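# Fold the towel in half flat on the table

## Task

Fold the towel once, end to end, so its edges roughly match and there are no extra folds. It must lie flat and entirely on the table, away from the basket, with no bumps or raised parts. Then release it and move the grippers away; a fold that holds only because the robot is gripping it does not count.

## Robot and tools

Robot: two arms, left_arm and right_arm, each with six joints and a parallel gripper. In every row and every per-joint list in a result, an arm's joints come in this order: shoulder, elbow, wrist roll, wrist pitch, waist, wrist yaw. The gripper value follows them. Use this order only, whatever other text says.

Frame: one shared world frame, in metres. The origin is at table-top height, midway between the arms and roughly 5 to 10 cm in from the table's near edge. +x points out across the table, +z points up, and left_arm sits on the +y side. The arm names say nothing about image sides. Each gripper's fingers extend along its own +z axis and close along its y axis. end_effector_position is the point between the pads, about 1 cm short of the fingertips. Orientation is given as quaternion wxyz. Reported hand positions can be somewhat wrong, more so when the arm is stretched far.

Row format (used by both motion tools): 14 numbers, each from -1 to 1. The first six are left_arm joint offsets and the seventh is its grip. The last seven are the same for right_arm. Send all 14 even when one arm stays still. A joint value is a scaled offset, not an absolute angle. 1.0 equals 1.202 rad for waist, 1.258 for shoulder, 1.238 for elbow, 2.073 for wrist pitch, and 2.022 for wrist yaw and wrist roll. The grip value is absolute: +1 is fully open and -1 is closed. The pads meet near -0.94, and each millimetre of object width adds about 0.0208. To keep a grasp, keep sending the same closing value.

Joint ranges in rad: waist -2.618 to 3.054, shoulder 0.000 to 3.142, elbow 0.000 to 3.142, wrist pitch -1.571 to 1.571, wrist yaw -1.571 to 1.571, wrist roll -2.094 to 2.094. An action that would push a joint more than 0.036 rad beyond its range is rejected for both arms. If the first action of a call fails this test, or if any action is malformed, the whole call does nothing.

execute_actions(actions): a list of up to 15 actions. Each action is a table of up to 15 rows, and each row lasts one 1/30 s step. A short table repeats its last row until 15 steps (0.5 s) have passed. Offsets are measured from the joint angles at the start of that action, not from the previous row. For the first action, that means the latest reported angles. An empty list only returns the state and images.

move(target, speed, blocking): target is one 14-number row. Its offsets are taken from the Joint positions in the most recent result that shows them, not from where the arm happens to be. All joints travel together and reach their goals at the same moment, so the hand usually follows a curve. speed is in rad/s, from 0.01 to 2 (default 0.5), and applies to whichever joint has the longest way to go. A path lasts between 0.5 and 10 s. Moves do not avoid obstacles or the other arm. With blocking=false the result comes after 0.5 s; you then need wait or stop before sending another command. The result ends with a move: line. It gives the outcome (done, off_target, moving, held, fault), limits=held or limits=none, and the joint of each arm that is furthest from its goal.

wait(seconds): 0 to 10 s. The arms keep their last command, and the wait returns early if a running move finishes. stop(): brings a running move to rest; fast motion needs more room to brake. zoom_image(camera, region): camera is one of cam_high, cam_low, cam_left_wrist, cam_right_wrist; region is [x0, y0, x1, y1] in pixels, top-left origin, at most 504 by 504. finished_scene(scene): give the current scene's number. It ends the scene permanently, so call it only once the fold is finished and stable and the grippers are open and clear of the towel.

Results: each arm's pose; grip_measured on the -1..+1 scale (offset by up to 0.02 per gripper); Joint positions in rad, then the opening in metres (0.093 fully open to 0.000 closed); Joint velocities; Joint targets (where the joints are currently headed); joint torques; and, after actions, step readings. HELD marks steps on which an arm was held back. "joint command not followed" means the clearance check changed or blocked targets. "joint sent to its limit" means a joint was driven to its end stop. MOTOR HOT appears at 75 °C. At 90 °C that arm stops for 10 s, and at 100 °C it goes limp and falls. Gripping for a long time heats the motors. All four cameras return 504x504 images in the order listed above.

Motion limits: friction can leave a joint up to about 0.031 rad short of its goal, so very small commands may do nothing. Each step's target can only lead the measured angle by so much: waist 0.202, shoulder 0.258, elbow 0.238, wrist pitch 0.573, wrist yaw and roll 0.522. Each step is also scaled back if it would move the hand more than 70 mm. Large changes therefore take several actions, and anything left unfinished must be commanded again.

Avoid: knocking anything off the table; collisions or hard pressing between the two arms; the bar and plate behind the bases, which can stand about 3 cm above the table and give no warning; fast impacts; and pressing far past contact. Occasional outside tugs on held items can happen, so grip firmly. Move gently and check the towel with the cameras before releasing it and before ending the scene.

Each tool is called after ">>>" by a JSON object that holds its "api" and its "payload".

## Session

>>> {"api": "execute_actions", "payload": {"actions": []}}

Scene clock: 0.00 s.
left_arm: end_effector_position=(+0.1502, -0.1760, +0.0564) grip_measured=+0.985 end_effector_quat_wxyz=(+0.285, +0.361, +0.879, -0.127) | right_arm: end_effector_position=(+0.2825, -0.3659, +0.0550) grip_measured=+0.986 end_effector_quat_wxyz=(+0.247, +0.154, +0.956, -0.036)
Joint names: [shoulder, elbow, wrist roll, wrist pitch, waist, wrist yaw]
Joint positions: left_arm=[ 2.264  1.673 -0.528 -0.477 -1.38  -0.336  0.092] | right_arm=[ 1.212  0.564  0.255 -0.411 -0.01   0.173  0.093]
Joint velocities: left_arm=[-0.017  0.002 -0.051 -0.037 -0.027 -0.081 -0.001] | right_arm=[-0.012 -0.002 -0.051 -0.007 -0.007 -0.051 -0.002]
Joint torques (N m, as the arm reports them, + toward a larger angle): no reading
Motor temperatures (°C, as the motors report them): left_arm=[24 26 27 28 29 27] | right_arm=[26 25 28 28 29 27]
Joint targets: left_arm=[2.264 1.673 -0.528 -0.477 -1.380 -0.336] | right_arm=[1.212 0.564 0.255 -0.411 -0.010 0.173]

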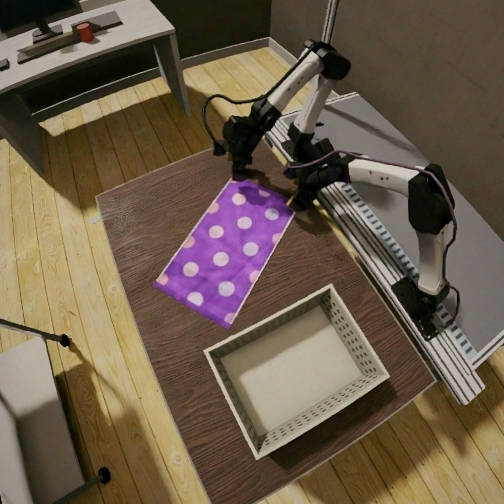

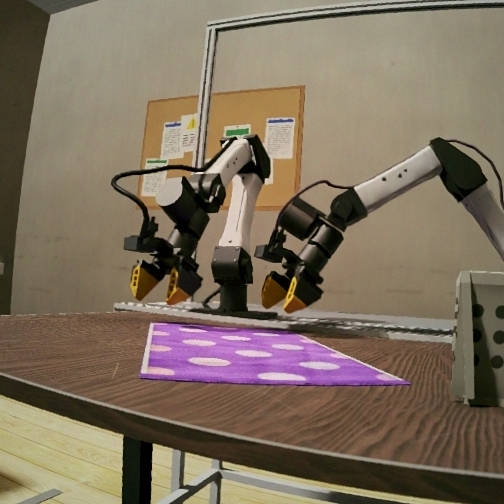

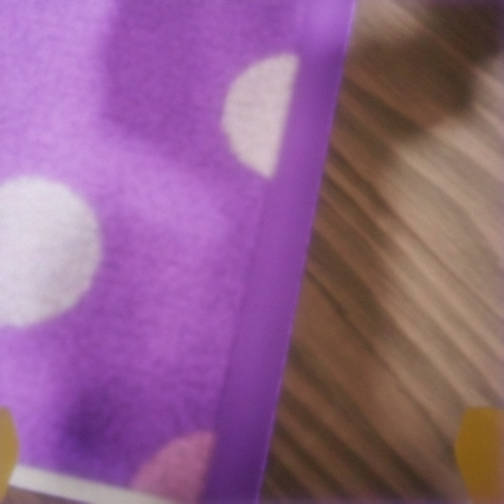

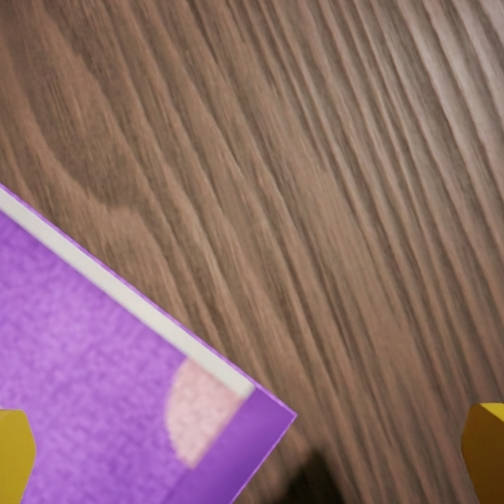

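>>> {"api": "move", "payload": {"target": [-0.014,0.109,0.12,-0.161,0.057,0.166,1,0.283,0.3,0.418,-0.255,0.067,-0.086,1], "speed": 0.6}}

Scene clock: 117.83 s.
left_arm: end_effector_position=(+0.1207, -0.1469, +0.0628) grip_measured=+0.985 end_effector_quat_wxyz=(+0.122, +0.492, +0.853, -0.125) | right_arm: end_effector_position=(+0.2544, -0.3205, +0.0409) grip_measured=+0.986 end_effector_quat_wxyz=(-0.016, +0.496, +0.868, +0.010)
Joint names: [shoulder, elbow, wrist roll, wrist pitch, waist, wrist yaw]
Joint positions: left_arm=[ 2.251  1.794 -0.293 -0.807 -1.321 -0.007  0.092] | right_arm=[ 1.555  0.908  1.092 -0.919  0.055  0.004  0.093]
Joint velocities: left_arm=[ 0.002 -0.007 -0.066 -0.022  0.002 -0.037 -0.001] | right_arm=[ 0.002  0.007 -0.007 -0.007 -0.002  0.022  0.001]
Joint torques (N m, as the arm reports them, + toward a larger angle): left_arm=[-15.93  10.19   0.13   1.05   0.9    0.05] | right_arm=[-5.5   7.91  0.02  0.14  1.21  0.09]
Motor temperatures (°C, as the motors report them): left_arm=[48 34 27 33 29 27] | right_arm=[28 32 28 31 29 27]
Joint targets: left_arm=[2.247 1.808 -0.285 -0.811 -1.312 0.000] | right_arm=[1.568 0.936 1.101 -0.939 0.070 -0.001]
move: off_target (right_arm); limits=none; left_arm: farthest joint: the elbow, 0.014 radians from its target (0.135 radians at the start); right_arm: farthest joint: the elbow, 0.027 radians from its target (0.371 radians at the start)
camera_calibration (this result's frames):
cam_left_wrist: T_world_to_cam=[[-0.868758, -0.483222, 0.108427, 0.0235125], [-0.476249, 0.875223, 0.0846836, 0.222188], [-0.135819, 0.0219314, -0.990491, 0.160696], [0, 0, 0, 1]] pos_world=[0.148069, -0.186626, 0.137803]
cam_right_wrist: T_world_to_cam=[[-0.870199, -0.492668, -0.00566729, 0.0624752], [-0.446366, 0.78344, 0.43241, 0.391073], [-0.208595, 0.378812, -0.901659, 0.290471], [0, 0, 0, 1]] pos_world=[0.289518, -0.385637, 0.0931565]

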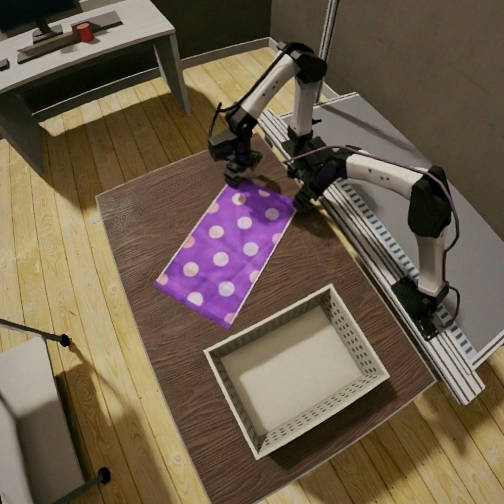

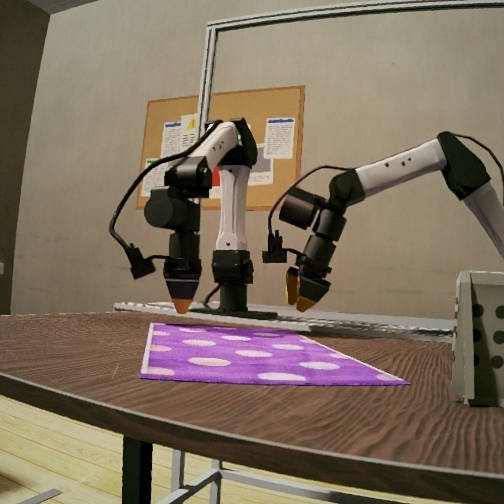

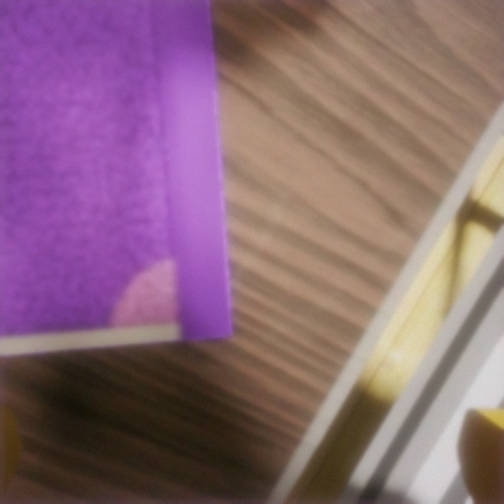

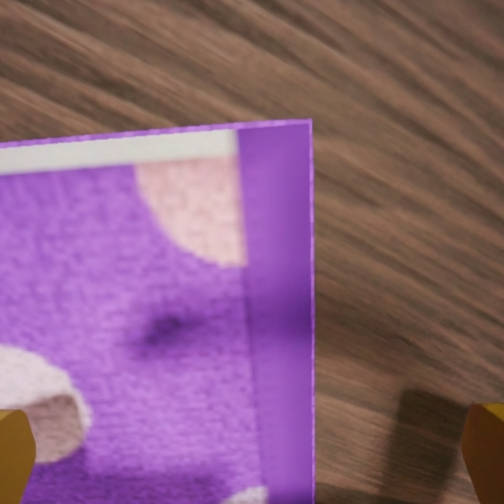

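>>> {"api": "move", "payload": {"target": [0.12,0.041,0,0.048,0.017,0,1,0.06,-0.038,-0.091,0.059,-0.154,0,1], "speed": 0.2}}

Scene clock: 144.17 s.
left_arm: end_effector_position=(+0.1301, -0.1648, +0.0219) grip_measured=+0.985 end_effector_quat_wxyz=(+0.122, +0.489, +0.855, -0.123) | right_arm: end_effector_position=(+0.2632, -0.3650, +0.0186) grip_measured=+0.986 end_effector_quat_wxyz=(-0.009, +0.497, +0.868, +0.012)
Joint names: [shoulder, elbow, wrist roll, wrist pitch, waist, wrist yaw]
Joint positions: left_arm=[ 2.372  1.834 -0.293 -0.729 -1.311 -0.009  0.092] | right_arm=[ 1.619  0.882  0.916 -0.813 -0.122  0.004  0.093]
Joint velocities: left_arm=[ 0.012 -0.002  0.022  0.022 -0.002  0.037 -0.001] | right_arm=[-0.012 -0.002 -0.022  0.022  0.002 -0.007  0.001]
Joint torques (N m, as the arm reports them, + toward a larger angle): left_arm=[-13.85   9.83   0.06   1.33   0.98  -0.03] | right_arm=[-6.1   4.04 -0.11  0.54 -0.93  0.16]
Motor temperatures (°C, as the motors report them): left_arm=[49 36 27 32 29 27] | right_arm=[28 34 28 30 29 27]
Joint targets: left_arm=[2.402 1.845 -0.293 -0.708 -1.300 -0.007] | right_arm=[1.631 0.861 0.908 -0.797 -0.130 0.005]
move: off_target (left_arm, right_arm); limits=none; left_arm: farthest joint: the shoulder, 0.030 radians from its target (0.151 radians at the start); right_arm: farthest joint: the elbow, 0.021 radians from its target (0.047 radians at the start)
camera_calibration (this result's frames):
cam_left_wrist: T_world_to_cam=[[-0.864101, -0.491846, 0.106849, 0.0255718], [-0.484598, 0.870358, 0.0874138, 0.245983], [-0.135991, 0.0237556, -0.990425, 0.122201], [0, 0, 0, 1]] pos_world=[0.157918, -0.204419, 0.0967964]
cam_right_wrist: T_world_to_cam=[[-0.871021, -0.490915, -0.0180102, 0.0491571], [-0.451512, 0.785587, 0.423072, 0.441824], [-0.193544, 0.376636, -0.905917, 0.284347], [0, 0, 0, 1]] pos_world=[0.29734, -0.430055, 0.0715569]

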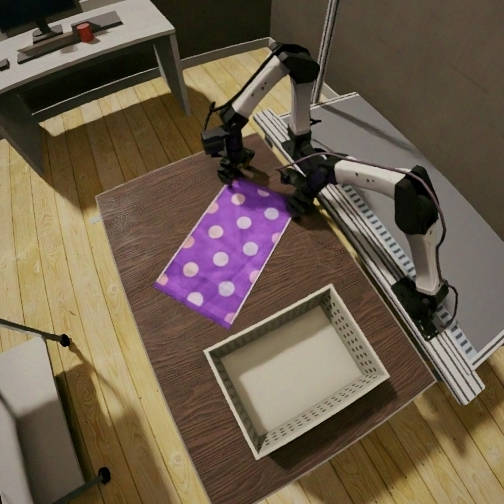

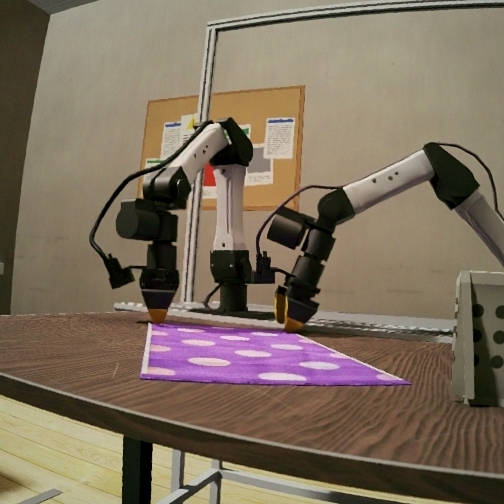

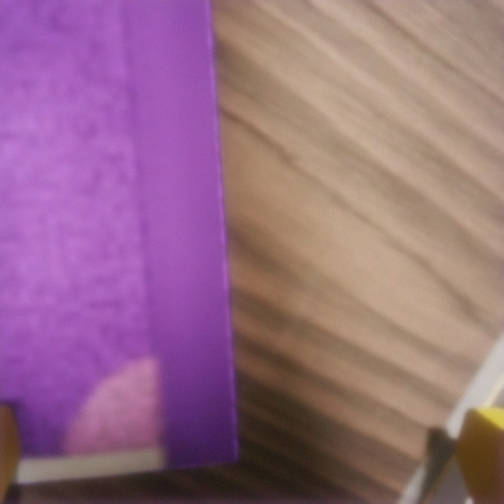

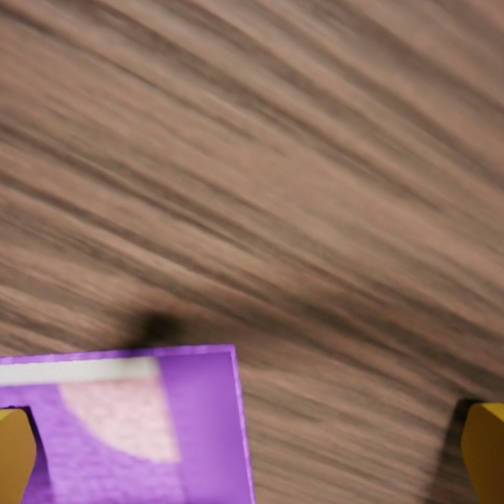

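>>> {"api": "move", "payload": {"target": [0.055,0,0,0.02,0,0,1,0.055,-0.01,0,0.02,0,0,1], "speed": 0.1}}

Scene clock: 158.43 s.
left_arm: end_effector_position=(+0.1312, -0.1653, +0.0197) grip_measured=+0.985 end_effector_quat_wxyz=(+0.124, +0.488, +0.855, -0.122) | right_arm: end_effector_position=(+0.2630, -0.3642, +0.0140) grip_measured=+0.986 end_effector_quat_wxyz=(-0.015, +0.497, +0.868, +0.012)
Joint names: [shoulder, elbow, wrist roll, wrist pitch, waist, wrist yaw]
Joint positions: left_arm=[ 2.377  1.834 -0.293 -0.723 -1.311 -0.014  0.092] | right_arm=[ 1.638  0.882  0.916 -0.806 -0.122  0.001  0.093]
Joint velocities: left_arm=[-0.017  0.002 -0.022 -0.022 -0.002 -0.037 -0.001] | right_arm=[-0.007 -0.027 -0.022  0.007 -0.002 -0.022 -0.   ]
Joint torques (N m, as the arm reports them, + toward a larger angle): left_arm=[-10.84   8.65   0.05   1.45   0.33   0.01] | right_arm=[-2.72  4.63 -0.03  0.69 -0.19  0.21]
Motor temperatures (°C, as the motors report them): left_arm=[48 36 27 33 29 27] | right_arm=[29 33 28 30 29 27]
Joint targets: left_arm=[2.441 1.834 -0.293 -0.687 -1.311 -0.008] | right_arm=[1.689 0.870 0.917 -0.771 -0.122 0.004]
move: off_target (left_arm, right_arm); limits=none; left_arm: farthest joint: the shoulder, 0.064 radians from its target (0.069 radians at the start); right_arm: farthest joint: the shoulder, 0.050 radians from its target (0.069 radians at the start)
camera_calibration (this result's frames):
cam_left_wrist: T_world_to_cam=[[-0.863721, -0.493508, 0.102156, 0.0262269], [-0.486616, 0.869401, 0.0857116, 0.247292], [-0.131114, 0.02432, -0.991069, 0.119612], [0, 0, 0, 1]] pos_world=[0.158672, -0.204962, 0.0946686]
cam_right_wrist: T_world_to_cam=[[-0.870823, -0.491477, -0.0107982, 0.0489524], [-0.447278, 0.783011, 0.432246, 0.440817], [-0.203984, 0.381239, -0.901691, 0.284271], [0, 0, 0, 1]] pos_world=[0.297783, -0.429481, 0.0663125]

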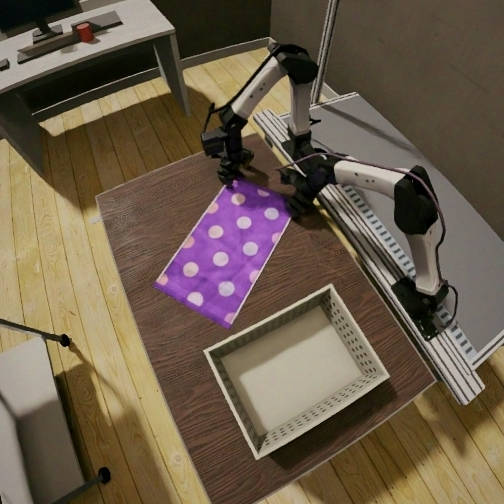

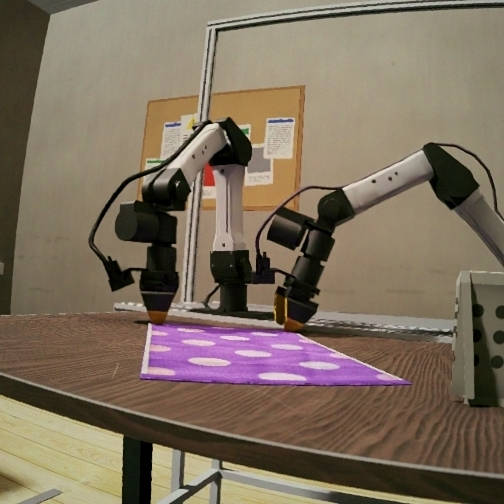

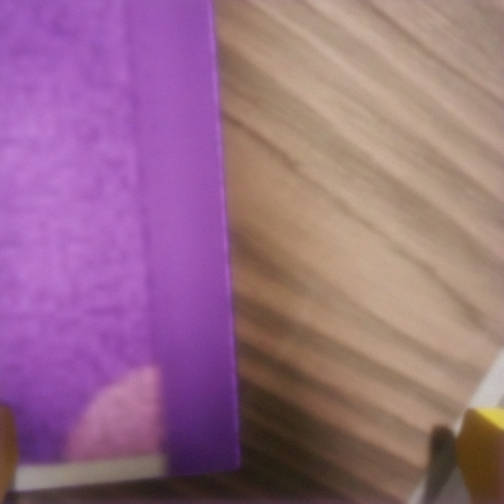

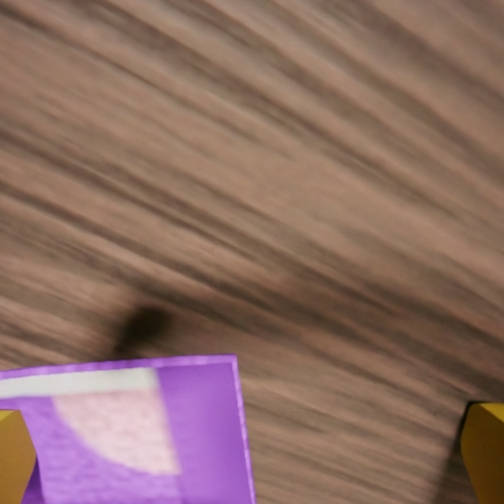

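>>> {"api": "execute_actions", "payload": {"actions": [[[0.03,0,0,0,0,0,0,0.025,0,0,0,0,0,0]],[[0,0,0,0,0,0,-1,0,0,0,0,0,0,-1]],[[0,0,0,0,0,0,-1,0,0,0,0,0,0,-1]],[[-0.06,0,0,0,0,0,-1,-0.08,0,0,0,0,0,-1]],[[-0.04,0,0,0,0,0,-1,-0.06,0,0,0,0,0,-1]]]}}

Scene clock: 172.43 s.
left_arm: end_effector_position=(+0.1362, -0.1707, +0.0950) grip_measured=-1.000 end_effector_quat_wxyz=(+0.176, +0.478, +0.845, -0.165) | right_arm: end_effector_position=(+0.2827, -0.3633, +0.0507) grip_measured=-0.999 end_effector_quat_wxyz=(+0.059, +0.496, +0.865, +0.057)
Joint names: [shoulder, elbow, wrist roll, wrist pitch, waist, wrist yaw]
Joint positions: left_arm=[ 2.227  1.832 -0.293 -0.735 -1.309 -0.029  0.   ] | right_arm=[ 1.491  0.882  0.916 -0.78  -0.122 -0.027  0.   ]
Joint velocities: left_arm=[-0.007  0.002 -0.037  0.037 -0.007  0.007  0.   ] | right_arm=[ 0.007 -0.007  0.007  0.037 -0.012 -0.051  0.   ]
Joint torques (N m, as the arm reports them, + toward a larger angle): left_arm=[-14.83   9.31   0.06   1.4    0.16  -0.07] | right_arm=[-7.91  6.31 -0.04  0.71 -0.2   0.14]
Motor temperatures (°C, as the motors report them): left_arm=[46 36 27 33 29 27] | right_arm=[29 32 28 30 29 27]
Joint targets: left_arm=[2.236 1.832 -0.293 -0.729 -1.309 -0.029] | right_arm=[1.475 0.882 0.916 -0.778 -0.122 -0.027]
Step readings (joint positions; steps 1 to 15: 1st action; 16 to 30: 2nd action; 31 to 45: 3rd action; 46 to 60: 4th action; 61 to 75: 5th action):
0: left_arm=[2.377 1.834 -0.293 -0.723 -1.311 -0.014] | right_arm=[1.638 0.882 0.916 -0.806 -0.122 0.001]
1: left_arm=[2.377 1.834 -0.293 -0.724 -1.311 -0.016] | right_arm=[1.638 0.882 0.916 -0.805 -0.122 -0.001]
2: left_arm=[2.377 1.834 -0.293 -0.724 -1.311 -0.023] | right_arm=[1.638 0.882 0.916 -0.795 -0.122 -0.009]
4: left_arm=[2.377 1.834 -0.293 -0.724 -1.309 -0.028] | right_arm=[1.638 0.882 0.916 -0.788 -0.122 -0.014]
8: left_arm=[2.377 1.834 -0.293 -0.724 -1.309 -0.028] | right_arm=[1.638 0.882 0.916 -0.787 -0.122 -0.016]
15: left_arm=[2.377 1.834 -0.293 -0.724 -1.309 -0.028] | right_arm=[1.638 0.882 0.916 -0.787 -0.122 -0.016]
16: left_arm=[2.377 1.834 -0.293 -0.724 -1.309 -0.028] | right_arm=[1.638 0.882 0.916 -0.785 -0.122 -0.018]
17: left_arm=[2.377 1.834 -0.293 -0.724 -1.309 -0.029] | right_arm=[1.638 0.882 0.916 -0.781 -0.122 -0.022]
19: left_arm=[2.377 1.834 -0.293 -0.724 -1.309 -0.029] | right_arm=[1.638 0.882 0.916 -0.774 -0.122 -0.028]
23: left_arm=[2.377 1.834 -0.293 -0.724 -1.309 -0.029] | right_arm=[1.638 0.882 0.916 -0.775 -0.122 -0.027]
30: left_arm=[2.377 1.834 -0.293 -0.724 -1.309 -0.029] | right_arm=[1.638 0.882 0.916 -0.775 -0.122 -0.027]
31: left_arm=[2.377 1.834 -0.293 -0.724 -1.309 -0.029] | right_arm=[1.638 0.882 0.916 -0.775 -0.122 -0.027]
32: left_arm=[2.377 1.834 -0.293 -0.724 -1.309 -0.029] | right_arm=[1.638 0.882 0.916 -0.775 -0.122 -0.027]
34: left_arm=[2.377 1.834 -0.293 -0.724 -1.309 -0.029] | right_arm=[1.638 0.882 0.916 -0.775 -0.122 -0.027]
38: left_arm=[2.377 1.834 -0.293 -0.724 -1.309 -0.029] | right_arm=[1.638 0.882 0.916 -0.775 -0.122 -0.027]
45: left_arm=[2.377 1.834 -0.293 -0.724 -1.309 -0.029] | right_arm=[1.638 0.882 0.916 -0.775 -0.122 -0.027]
46: left_arm=[2.371 1.833 -0.293 -0.725 -1.309 -0.029] | right_arm=[1.627 0.882 0.916 -0.774 -0.122 -0.027]
47: left_arm=[2.362 1.832 -0.293 -0.731 -1.309 -0.029] | right_arm=[1.609 0.882 0.916 -0.778 -0.122 -0.027]
49: left_arm=[2.335 1.832 -0.293 -0.735 -1.309 -0.029] | right_arm=[1.569 0.882 0.916 -0.778 -0.122 -0.027]
53: left_arm=[2.290 1.832 -0.293 -0.730 -1.309 -0.029] | right_arm=[1.550 0.882 0.916 -0.778 -0.122 -0.027]
60: left_arm=[2.286 1.832 -0.293 -0.729 -1.309 -0.029] | right_arm=[1.550 0.882 0.916 -0.778 -0.122 -0.027]
61: left_arm=[2.283 1.832 -0.293 -0.729 -1.309 -0.029] | right_arm=[1.545 0.882 0.916 -0.778 -0.122 -0.027]
62: left_arm=[2.278 1.832 -0.293 -0.734 -1.309 -0.029] | right_arm=[1.534 0.882 0.916 -0.780 -0.122 -0.027]
64: left_arm=[2.260 1.832 -0.293 -0.735 -1.309 -0.029] | right_arm=[1.505 0.882 0.916 -0.780 -0.122 -0.027]
68: left_arm=[2.230 1.832 -0.293 -0.735 -1.309 -0.029] | right_arm=[1.491 0.882 0.916 -0.780 -0.122 -0.027]
75: Joint positions above
camera_calibration (this result's frames):
cam_left_wrist: T_world_to_cam=[[-0.865014, -0.485586, 0.126321, 0.0193773], [-0.494407, 0.867811, -0.0496485, 0.261643], [-0.0855143, -0.105401, -0.990746, 0.166714], [0, 0, 0, 1]] pos_world=[0.160376, -0.200076, 0.175713]
cam_right_wrist: T_world_to_cam=[[-0.857485, -0.487579, -0.164273, 0.0724235], [-0.51267, 0.782737, 0.352835, 0.455526], [-0.0434522, 0.386769, -0.921152, 0.278644], [0, 0, 0, 1]] pos_world=[0.307744, -0.429015, 0.107845]

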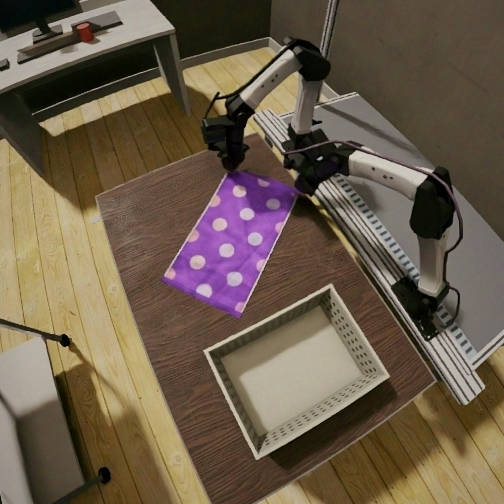

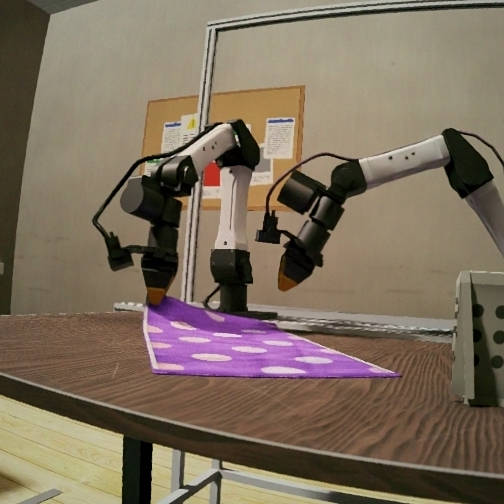

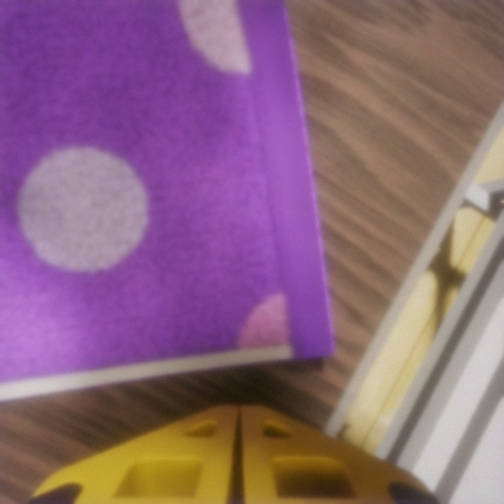

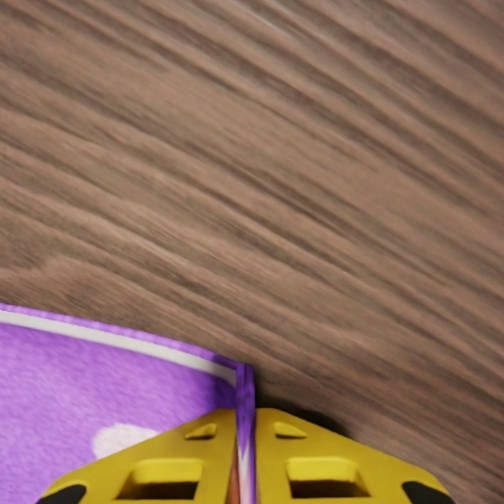

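>>> {"api": "move", "payload": {"target": [0.134,0.072,0,0.077,-0.055,0,1,0,0,0,0,0,0,-1], "speed": 0.25}}

Scene clock: 206.87 s.
left_arm: end_effector_position=(+0.1123, -0.2187, +0.0581) grip_measured=+0.982 end_effector_quat_wxyz=(+0.193, +0.499, +0.823, -0.193) | right_arm: end_effector_position=(+0.2827, -0.3633, +0.0507) grip_measured=-0.999 end_effector_quat_wxyz=(+0.059, +0.496, +0.865, +0.057)
Joint names: [shoulder, elbow, wrist roll, wrist pitch, waist, wrist yaw]
Joint positions: left_arm=[ 2.378  1.904 -0.293 -0.59  -1.37  -0.029  0.092] | right_arm=[ 1.491  0.882  0.916 -0.78  -0.122 -0.027  0.   ]
Joint velocities: left_arm=[-0.002 -0.007  0.022  0.022  0.002  0.007  0.001] | right_arm=[-0.027  0.002 -0.022  0.037  0.002  0.037  0.   ]
Joint torques (N m, as the arm reports them, + toward a larger angle): left_arm=[-15.52  10.89   0.06   1.67  -0.45  -0.05] | right_arm=[-6.47  6.29 -0.05  0.68 -0.19  0.14]
Motor temperatures (°C, as the motors report them): left_arm=[49 36 27 34 29 27] | right_arm=[31 33 28 30 29 27]
Joint targets: left_arm=[2.396 1.921 -0.293 -0.575 -1.376 -0.029] | right_arm=[1.491 0.882 0.916 -0.780 -0.122 -0.027]
move: done; limits=none; left_arm: farthest joint: the shoulder, 0.018 radians from its target (0.169 radians at the start); right_arm: farthest joint: the waist, 0.000 radians from its target (0.000 radians at the start)
camera_calibration (this result's frames):
cam_left_wrist: T_world_to_cam=[[-0.894617, -0.424051, 0.140857, -0.00393598], [-0.440067, 0.890799, -0.113219, 0.292271], [-0.0774648, -0.163274, -0.983535, 0.108994], [0, 0, 0, 1]] pos_world=[0.133541, -0.244228, 0.140845]
cam_right_wrist: T_world_to_cam=[[-0.857485, -0.487579, -0.164273, 0.0724235], [-0.51267, 0.782737, 0.352835, 0.455526], [-0.0434522, 0.386769, -0.921152, 0.278644], [0, 0, 0, 1]] pos_world=[0.307744, -0.429015, 0.107845]

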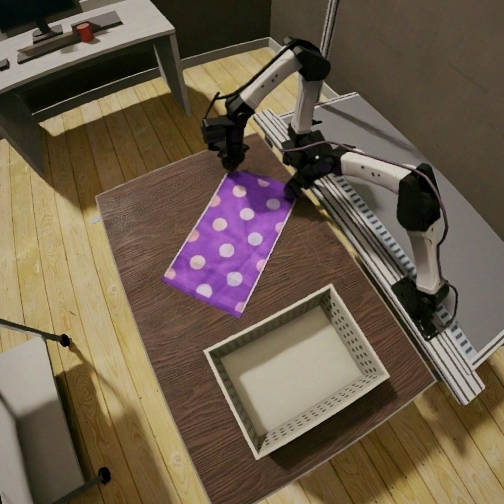

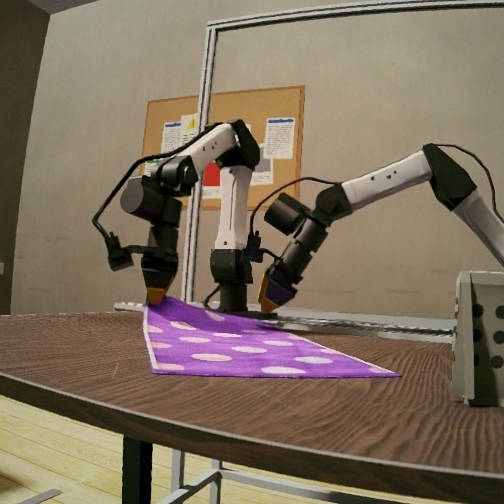

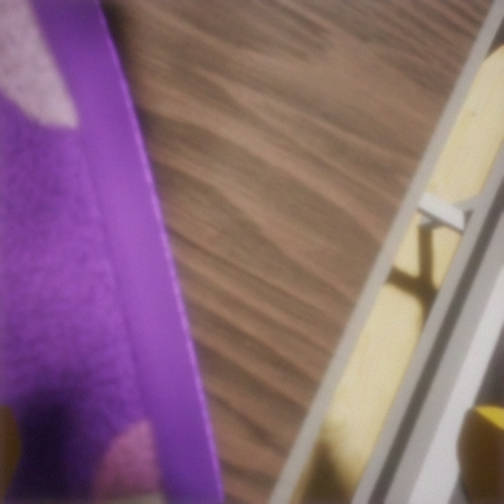

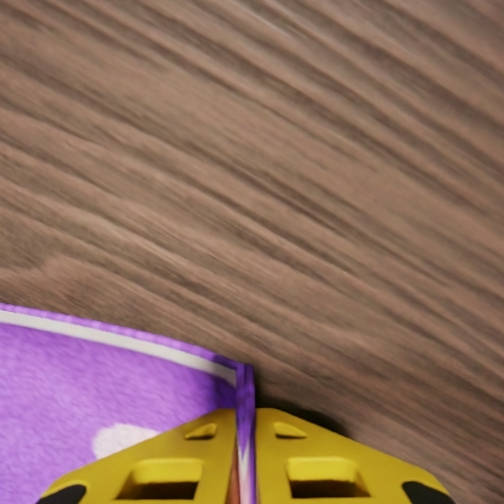

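>>> {"api": "move", "payload": {"target": [0.045,0,0,0.1,0.035,0,1,0,0,0,0,0,0,-1], "speed": 0.2}}

Scene clock: 219.37 s.
left_arm: end_effector_position=(+0.1388, -0.2498, +0.0662) grip_measured=+0.982 end_effector_quat_wxyz=(+0.246, +0.471, +0.810, -0.246) | right_arm: end_effector_position=(+0.2827, -0.3633, +0.0507) grip_measured=-0.999 end_effector_quat_wxyz=(+0.059, +0.496, +0.865, +0.057)
Joint names: [shoulder, elbow, wrist roll, wrist pitch, waist, wrist yaw]
Joint positions: left_arm=[ 2.412  1.904 -0.293 -0.397 -1.336 -0.029  0.092] | right_arm=[ 1.491  0.882  0.916 -0.78  -0.122 -0.027  0.   ]
Joint velocities: left_arm=[-0.012 -0.007 -0.007  0.037  0.002 -0.022 -0.001] | right_arm=[ 0.002  0.002 -0.007 -0.081 -0.007  0.022  0.   ]
Joint torques (N m, as the arm reports them, + toward a larger angle): left_arm=[-15.57   9.45   0.06   1.91   1.02  -0.07] | right_arm=[-6.47  6.29 -0.05  0.69 -0.19  0.14]
Motor temperatures (°C, as the motors report them): left_arm=[50 37 27 35 29 27] | right_arm=[31 33 28 30 29 27]
Joint targets: left_arm=[2.435 1.904 -0.293 -0.383 -1.327 -0.029] | right_arm=[1.491 0.882 0.916 -0.780 -0.122 -0.027]
move: off_target (left_arm); limits=none; left_arm: farthest joint: the shoulder, 0.023 radians from its target (0.057 radians at the start); right_arm: farthest joint: the waist, 0.000 radians from its target (0.000 radians at the start)
camera_calibration (this result's frames):
cam_left_wrist: T_world_to_cam=[[-0.885219, -0.428396, 0.181285, 0.000340808], [-0.463391, 0.846197, -0.263096, 0.3345], [-0.0406933, -0.316904, -0.947584, 0.06811], [0, 0, 0, 1]] pos_world=[0.158078, -0.261323, 0.152484]
cam_right_wrist: T_world_to_cam=[[-0.857485, -0.487579, -0.164273, 0.0724235], [-0.51267, 0.782737, 0.352835, 0.455526], [-0.0434522, 0.386769, -0.921152, 0.278644], [0, 0, 0, 1]] pos_world=[0.307744, -0.429015, 0.107845]

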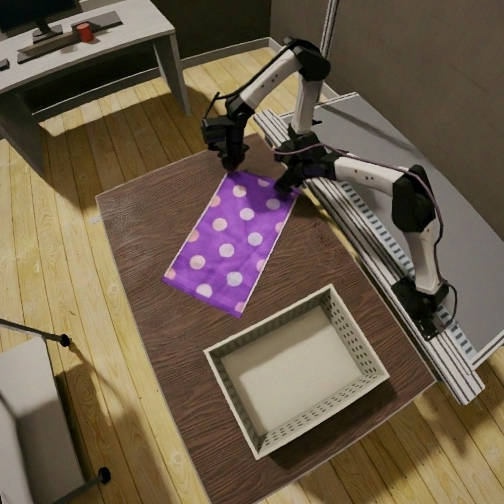

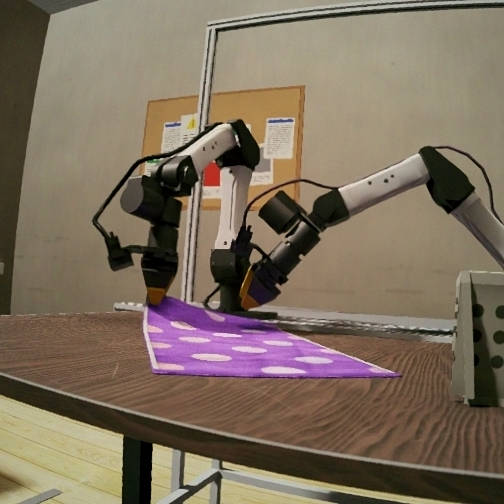

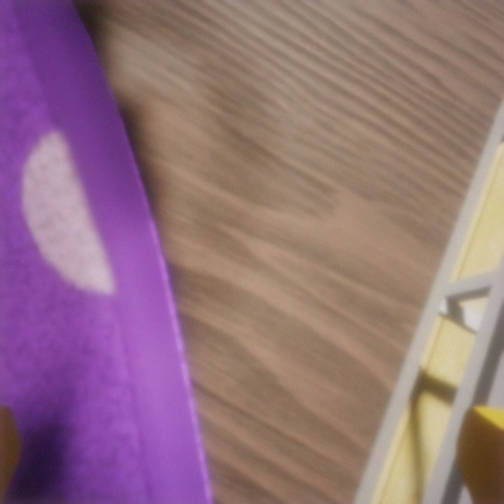

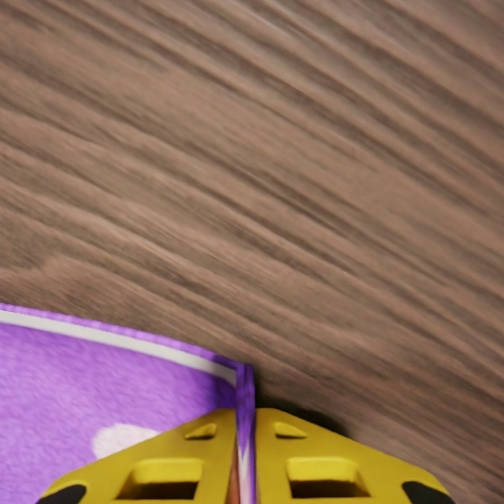

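>>> {"api": "execute_actions", "payload": {"actions": [[[0.05,0,0,0,0,0,1,0,0,0,0,0,0,-1]],[[0.05,0,0,0,0,0,1,0,0,0,0,0,0,-1]],[[0.03,0,0,0,0,0,1,0,0,0,0,0,0,-1]]]}}

Scene clock: 226.67 s.
left_arm: end_effector_position=(+0.1389, -0.2480, +0.0269) grip_measured=+0.982 end_effector_quat_wxyz=(+0.232, +0.477, +0.817, -0.226) | right_arm: end_effector_position=(+0.2827, -0.3633, +0.0507) grip_measured=-0.999 end_effector_quat_wxyz=(+0.059, +0.496, +0.865, +0.057)
Joint names: [shoulder, elbow, wrist roll, wrist pitch, waist, wrist yaw]
Joint positions: left_arm=[ 2.483  1.904 -0.289 -0.378 -1.337 -0.034  0.092] | right_arm=[ 1.491  0.882  0.916 -0.78  -0.122 -0.027  0.   ]
Joint velocities: left_arm=[-0.022 -0.017  0.037  0.007  0.007  0.037 -0.002] | right_arm=[-0.017 -0.007  0.022 -0.051 -0.002  0.037  0.   ]
Joint torques (N m, as the arm reports them, + toward a larger angle): left_arm=[-14.43   9.22   0.05   1.66   0.17  -0.06] | right_arm=[-6.46  6.29 -0.05  0.68 -0.18  0.14]
Motor temperatures (°C, as the motors report them): left_arm=[51 37 27 35 29 27] | right_arm=[31 33 28 30 29 27]
Joint targets: left_arm=[2.521 1.904 -0.289 -0.381 -1.337 -0.034] | right_arm=[1.491 0.882 0.916 -0.780 -0.122 -0.027]
Step readings (joint positions; steps 1 to 15: 1st action; 16 to 30: 2nd action; 31 to 45: 3rd action):
0: left_arm=[2.412 1.904 -0.293 -0.397 -1.336 -0.029] | right_arm=[1.491 0.882 0.916 -0.780 -0.122 -0.027]
1: left_arm=[2.415 1.904 -0.293 -0.396 -1.336 -0.029] | right_arm=[1.491 0.882 0.916 -0.780 -0.122 -0.027]
2: left_arm=[2.419 1.904 -0.293 -0.392 -1.336 -0.029] | right_arm=[1.491 0.882 0.916 -0.780 -0.122 -0.027]
4: left_arm=[2.434 1.904 -0.293 -0.391 -1.336 -0.029] | right_arm=[1.491 0.882 0.916 -0.780 -0.122 -0.027]
8: left_arm=[2.460 1.904 -0.293 -0.396 -1.336 -0.029] | right_arm=[1.491 0.882 0.916 -0.780 -0.122 -0.027]
15: left_arm=[2.464 1.904 -0.293 -0.400 -1.336 -0.029] | right_arm=[1.491 0.882 0.916 -0.780 -0.122 -0.027]
16: left_arm=[2.467 1.904 -0.293 -0.399 -1.336 -0.029] | right_arm=[1.491 0.882 0.916 -0.780 -0.122 -0.027]
17: left_arm=[2.471 1.904 -0.293 -0.395 -1.336 -0.029] | right_arm=[1.491 0.882 0.916 -0.780 -0.122 -0.027]
19: left_arm=[2.483 1.904 -0.290 -0.390 -1.336 -0.033] | right_arm=[1.491 0.882 0.916 -0.780 -0.122 -0.027]
23: left_arm=[2.483 1.904 -0.289 -0.382 -1.337 -0.034] | right_arm=[1.491 0.882 0.916 -0.780 -0.122 -0.027]
30: left_arm=[2.483 1.904 -0.289 -0.381 -1.337 -0.034] | right_arm=[1.491 0.882 0.916 -0.780 -0.122 -0.027]
31: left_arm=[2.483 1.904 -0.289 -0.380 -1.337 -0.034] | right_arm=[1.491 0.882 0.916 -0.780 -0.122 -0.027]
32: left_arm=[2.483 1.904 -0.289 -0.379 -1.337 -0.034] | right_arm=[1.491 0.882 0.916 -0.780 -0.122 -0.027]
34: left_arm=[2.483 1.904 -0.289 -0.378 -1.337 -0.034] | right_arm=[1.491 0.882 0.916 -0.780 -0.122 -0.027]
38: left_arm=[2.483 1.904 -0.289 -0.378 -1.337 -0.034] | right_arm=[1.491 0.882 0.916 -0.780 -0.122 -0.027]
45: Joint positions above
camera_calibration (this result's frames):
cam_left_wrist: T_world_to_cam=[[-0.884211, -0.437688, 0.163095, 0.00635185], [-0.464866, 0.858632, -0.215988, 0.324707], [-0.0455034, -0.266796, -0.962678, 0.0449413], [0, 0, 0, 1]] pos_world=[0.158607, -0.264033, 0.112361]
cam_right_wrist: T_world_to_cam=[[-0.857485, -0.487579, -0.164273, 0.0724235], [-0.51267, 0.782737, 0.352835, 0.455526], [-0.0434522, 0.386769, -0.921152, 0.278644], [0, 0, 0, 1]] pos_world=[0.307744, -0.429015, 0.107845]

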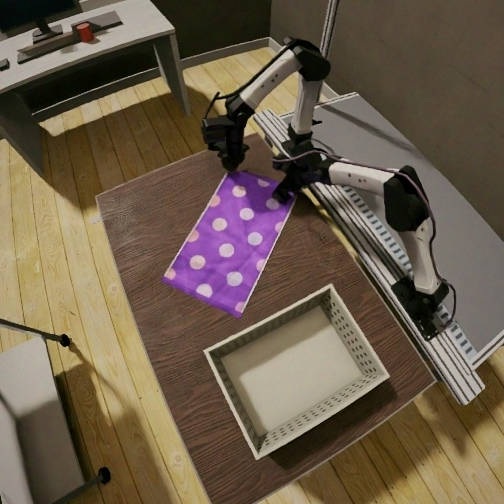

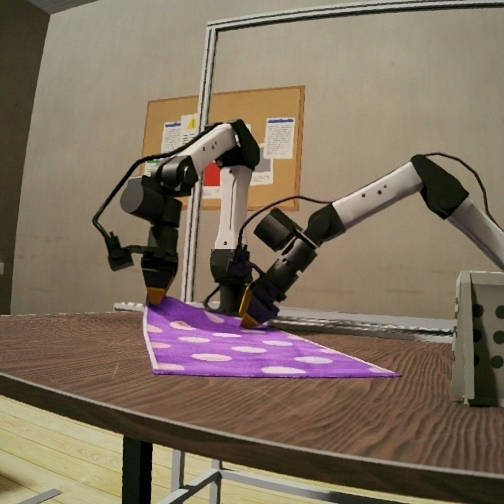

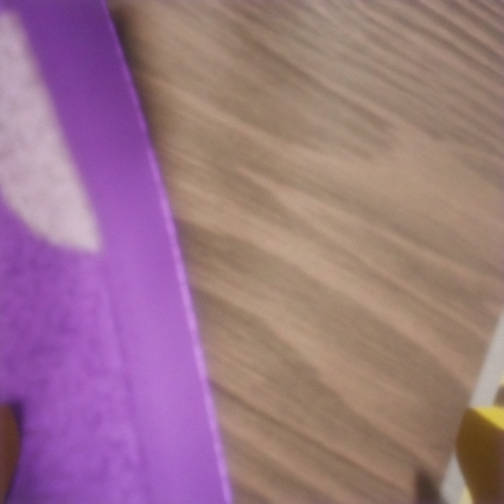

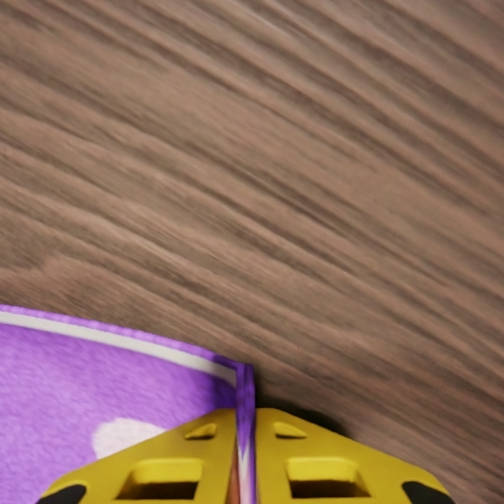

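>>> {"api": "execute_actions", "payload": {"actions": [[[0.01,0,0,0,0,0,0,0,0,0,0,0,0,-1]],[[0.02,0,0,0,0,0,-1,0,0,0,0,0,0,-1]],[[0.02,0,0,0,0,0,-1,0,0,0,0,0,0,-1]],[[-0.05,0,0,0,0,0,-1,0,0,0,0,0,0,-1]],[[-0.05,0,0,0,0,0,-1,0,0,0,0,0,0,-1]]]}}

Scene clock: 235.90 s.
left_arm: end_effector_position=(+0.1405, -0.2550, +0.1181) grip_measured=-1.000 end_effector_quat_wxyz=(+0.280, +0.462, +0.794, -0.278) | right_arm: end_effector_position=(+0.2827, -0.3633, +0.0507) grip_measured=-0.999 end_effector_quat_wxyz=(+0.059, +0.496, +0.865, +0.057)
Joint names: [shoulder, elbow, wrist roll, wrist pitch, waist, wrist yaw]
Joint positions: left_arm=[ 2.33   1.904 -0.289 -0.379 -1.337 -0.035  0.   ] | right_arm=[ 1.491  0.882  0.916 -0.78  -0.122 -0.027  0.   ]
Joint velocities: left_arm=[ 0.002 -0.002 -0.037 -0.022  0.007 -0.022  0.   ] | right_arm=[0.002 0.007 0.037 0.037 0.002 0.066 0.   ]
Joint torques (N m, as the arm reports them, + toward a larger angle): left_arm=[-15.93   9.84   0.05   1.91   0.17  -0.06] | right_arm=[-6.47  6.29 -0.05  0.69 -0.19  0.14]
Motor temperatures (°C, as the motors report them): left_arm=[51 37 27 35 29 27] | right_arm=[31 33 28 30 29 27]
Joint targets: left_arm=[2.344 1.904 -0.289 -0.379 -1.337 -0.035] | right_arm=[1.491 0.882 0.916 -0.780 -0.122 -0.027]
Step readings (joint positions; steps 1 to 15: 1st action; 16 to 30: 2nd action; 31 to 45: 3rd action; 46 to 60: 4th action; 61 to 75: 5th action):
0: left_arm=[2.483 1.904 -0.289 -0.378 -1.337 -0.034] | right_arm=[1.491 0.882 0.916 -0.780 -0.122 -0.027]
1: left_arm=[2.483 1.904 -0.289 -0.378 -1.337 -0.035] | right_arm=[1.491 0.882 0.916 -0.780 -0.122 -0.027]
2: left_arm=[2.483 1.904 -0.289 -0.377 -1.337 -0.035] | right_arm=[1.491 0.882 0.916 -0.780 -0.122 -0.027]
4: left_arm=[2.483 1.904 -0.289 -0.378 -1.337 -0.035] | right_arm=[1.491 0.882 0.916 -0.780 -0.122 -0.027]
8: left_arm=[2.483 1.904 -0.289 -0.378 -1.337 -0.035] | right_arm=[1.491 0.882 0.916 -0.780 -0.122 -0.027]
15: left_arm=[2.483 1.904 -0.289 -0.378 -1.337 -0.035] | right_arm=[1.491 0.882 0.916 -0.780 -0.122 -0.027]
16: left_arm=[2.483 1.904 -0.289 -0.378 -1.337 -0.035] | right_arm=[1.491 0.882 0.916 -0.780 -0.122 -0.027]
17: left_arm=[2.483 1.904 -0.289 -0.378 -1.337 -0.035] | right_arm=[1.491 0.882 0.916 -0.780 -0.122 -0.027]
19: left_arm=[2.483 1.904 -0.289 -0.378 -1.337 -0.035] | right_arm=[1.491 0.882 0.916 -0.780 -0.122 -0.027]
23: left_arm=[2.483 1.904 -0.289 -0.378 -1.337 -0.035] | right_arm=[1.491 0.882 0.916 -0.780 -0.122 -0.027]
30: left_arm=[2.483 1.904 -0.289 -0.378 -1.337 -0.035] | right_arm=[1.491 0.882 0.916 -0.780 -0.122 -0.027]
31: left_arm=[2.483 1.904 -0.289 -0.378 -1.337 -0.035] | right_arm=[1.491 0.882 0.916 -0.780 -0.122 -0.027]
32: left_arm=[2.483 1.904 -0.289 -0.378 -1.337 -0.035] | right_arm=[1.491 0.882 0.916 -0.780 -0.122 -0.027]
34: left_arm=[2.483 1.904 -0.289 -0.378 -1.337 -0.035] | right_arm=[1.491 0.882 0.916 -0.780 -0.122 -0.027]
38: left_arm=[2.483 1.904 -0.289 -0.378 -1.337 -0.035] | right_arm=[1.491 0.882 0.916 -0.780 -0.122 -0.027]
45: left_arm=[2.483 1.904 -0.289 -0.378 -1.337 -0.035] | right_arm=[1.491 0.882 0.916 -0.780 -0.122 -0.027]
46: left_arm=[2.478 1.904 -0.289 -0.379 -1.337 -0.035] | right_arm=[1.491 0.882 0.916 -0.780 -0.122 -0.027]
47: left_arm=[2.472 1.904 -0.289 -0.387 -1.337 -0.035] | right_arm=[1.491 0.882 0.916 -0.780 -0.122 -0.027]
49: left_arm=[2.451 1.904 -0.289 -0.390 -1.337 -0.035] | right_arm=[1.491 0.882 0.916 -0.780 -0.122 -0.027]
53: left_arm=[2.412 1.904 -0.289 -0.382 -1.337 -0.035] | right_arm=[1.491 0.882 0.916 -0.780 -0.122 -0.027]
60: left_arm=[2.407 1.904 -0.289 -0.379 -1.337 -0.035] | right_arm=[1.491 0.882 0.916 -0.780 -0.122 -0.027]
61: left_arm=[2.402 1.904 -0.289 -0.380 -1.337 -0.035] | right_arm=[1.491 0.882 0.916 -0.780 -0.122 -0.027]
62: left_arm=[2.396 1.904 -0.289 -0.389 -1.337 -0.035] | right_arm=[1.491 0.882 0.916 -0.780 -0.122 -0.027]
64: left_arm=[2.375 1.904 -0.289 -0.391 -1.337 -0.035] | right_arm=[1.491 0.882 0.916 -0.780 -0.122 -0.027]
68: left_arm=[2.336 1.904 -0.289 -0.383 -1.337 -0.035] | right_arm=[1.491 0.882 0.916 -0.780 -0.122 -0.027]
75: Joint positions above
camera_calibration (this result's frames):
cam_left_wrist: T_world_to_cam=[[-0.889883, -0.411473, 0.196975, -0.00665557], [-0.455967, 0.815759, -0.355852, 0.355535], [-0.0142603, -0.406481, -0.913548, 0.0851273], [0, 0, 0, 1]] pos_world=[0.157403, -0.258167, 0.205597]
cam_right_wrist: T_world_to_cam=[[-0.857485, -0.487579, -0.164273, 0.0724235], [-0.51267, 0.782737, 0.352835, 0.455526], [-0.0434522, 0.386769, -0.921152, 0.278644], [0, 0, 0, 1]] pos_world=[0.307744, -0.429015, 0.107845]

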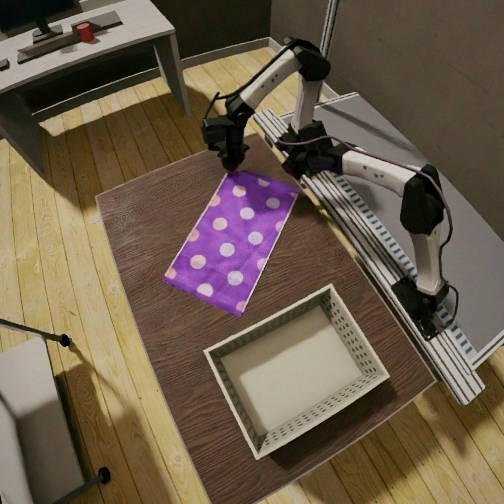

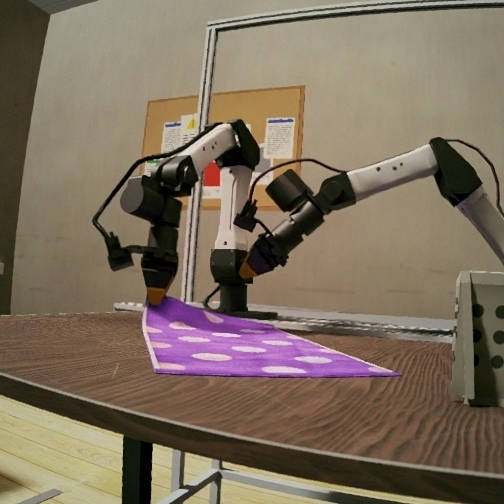

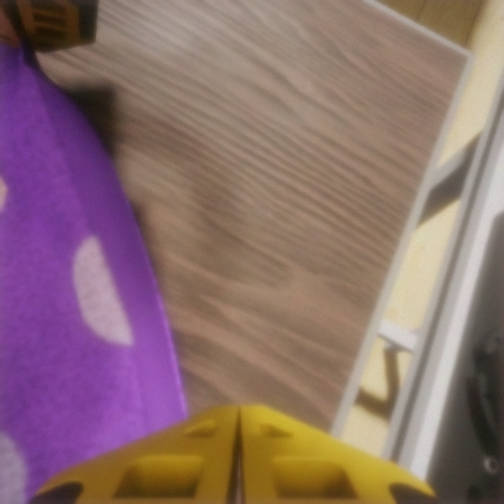

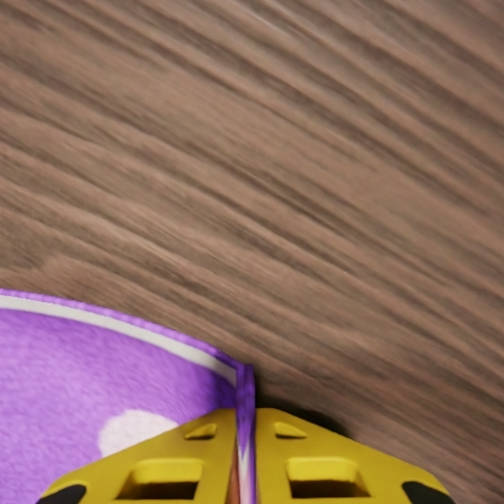

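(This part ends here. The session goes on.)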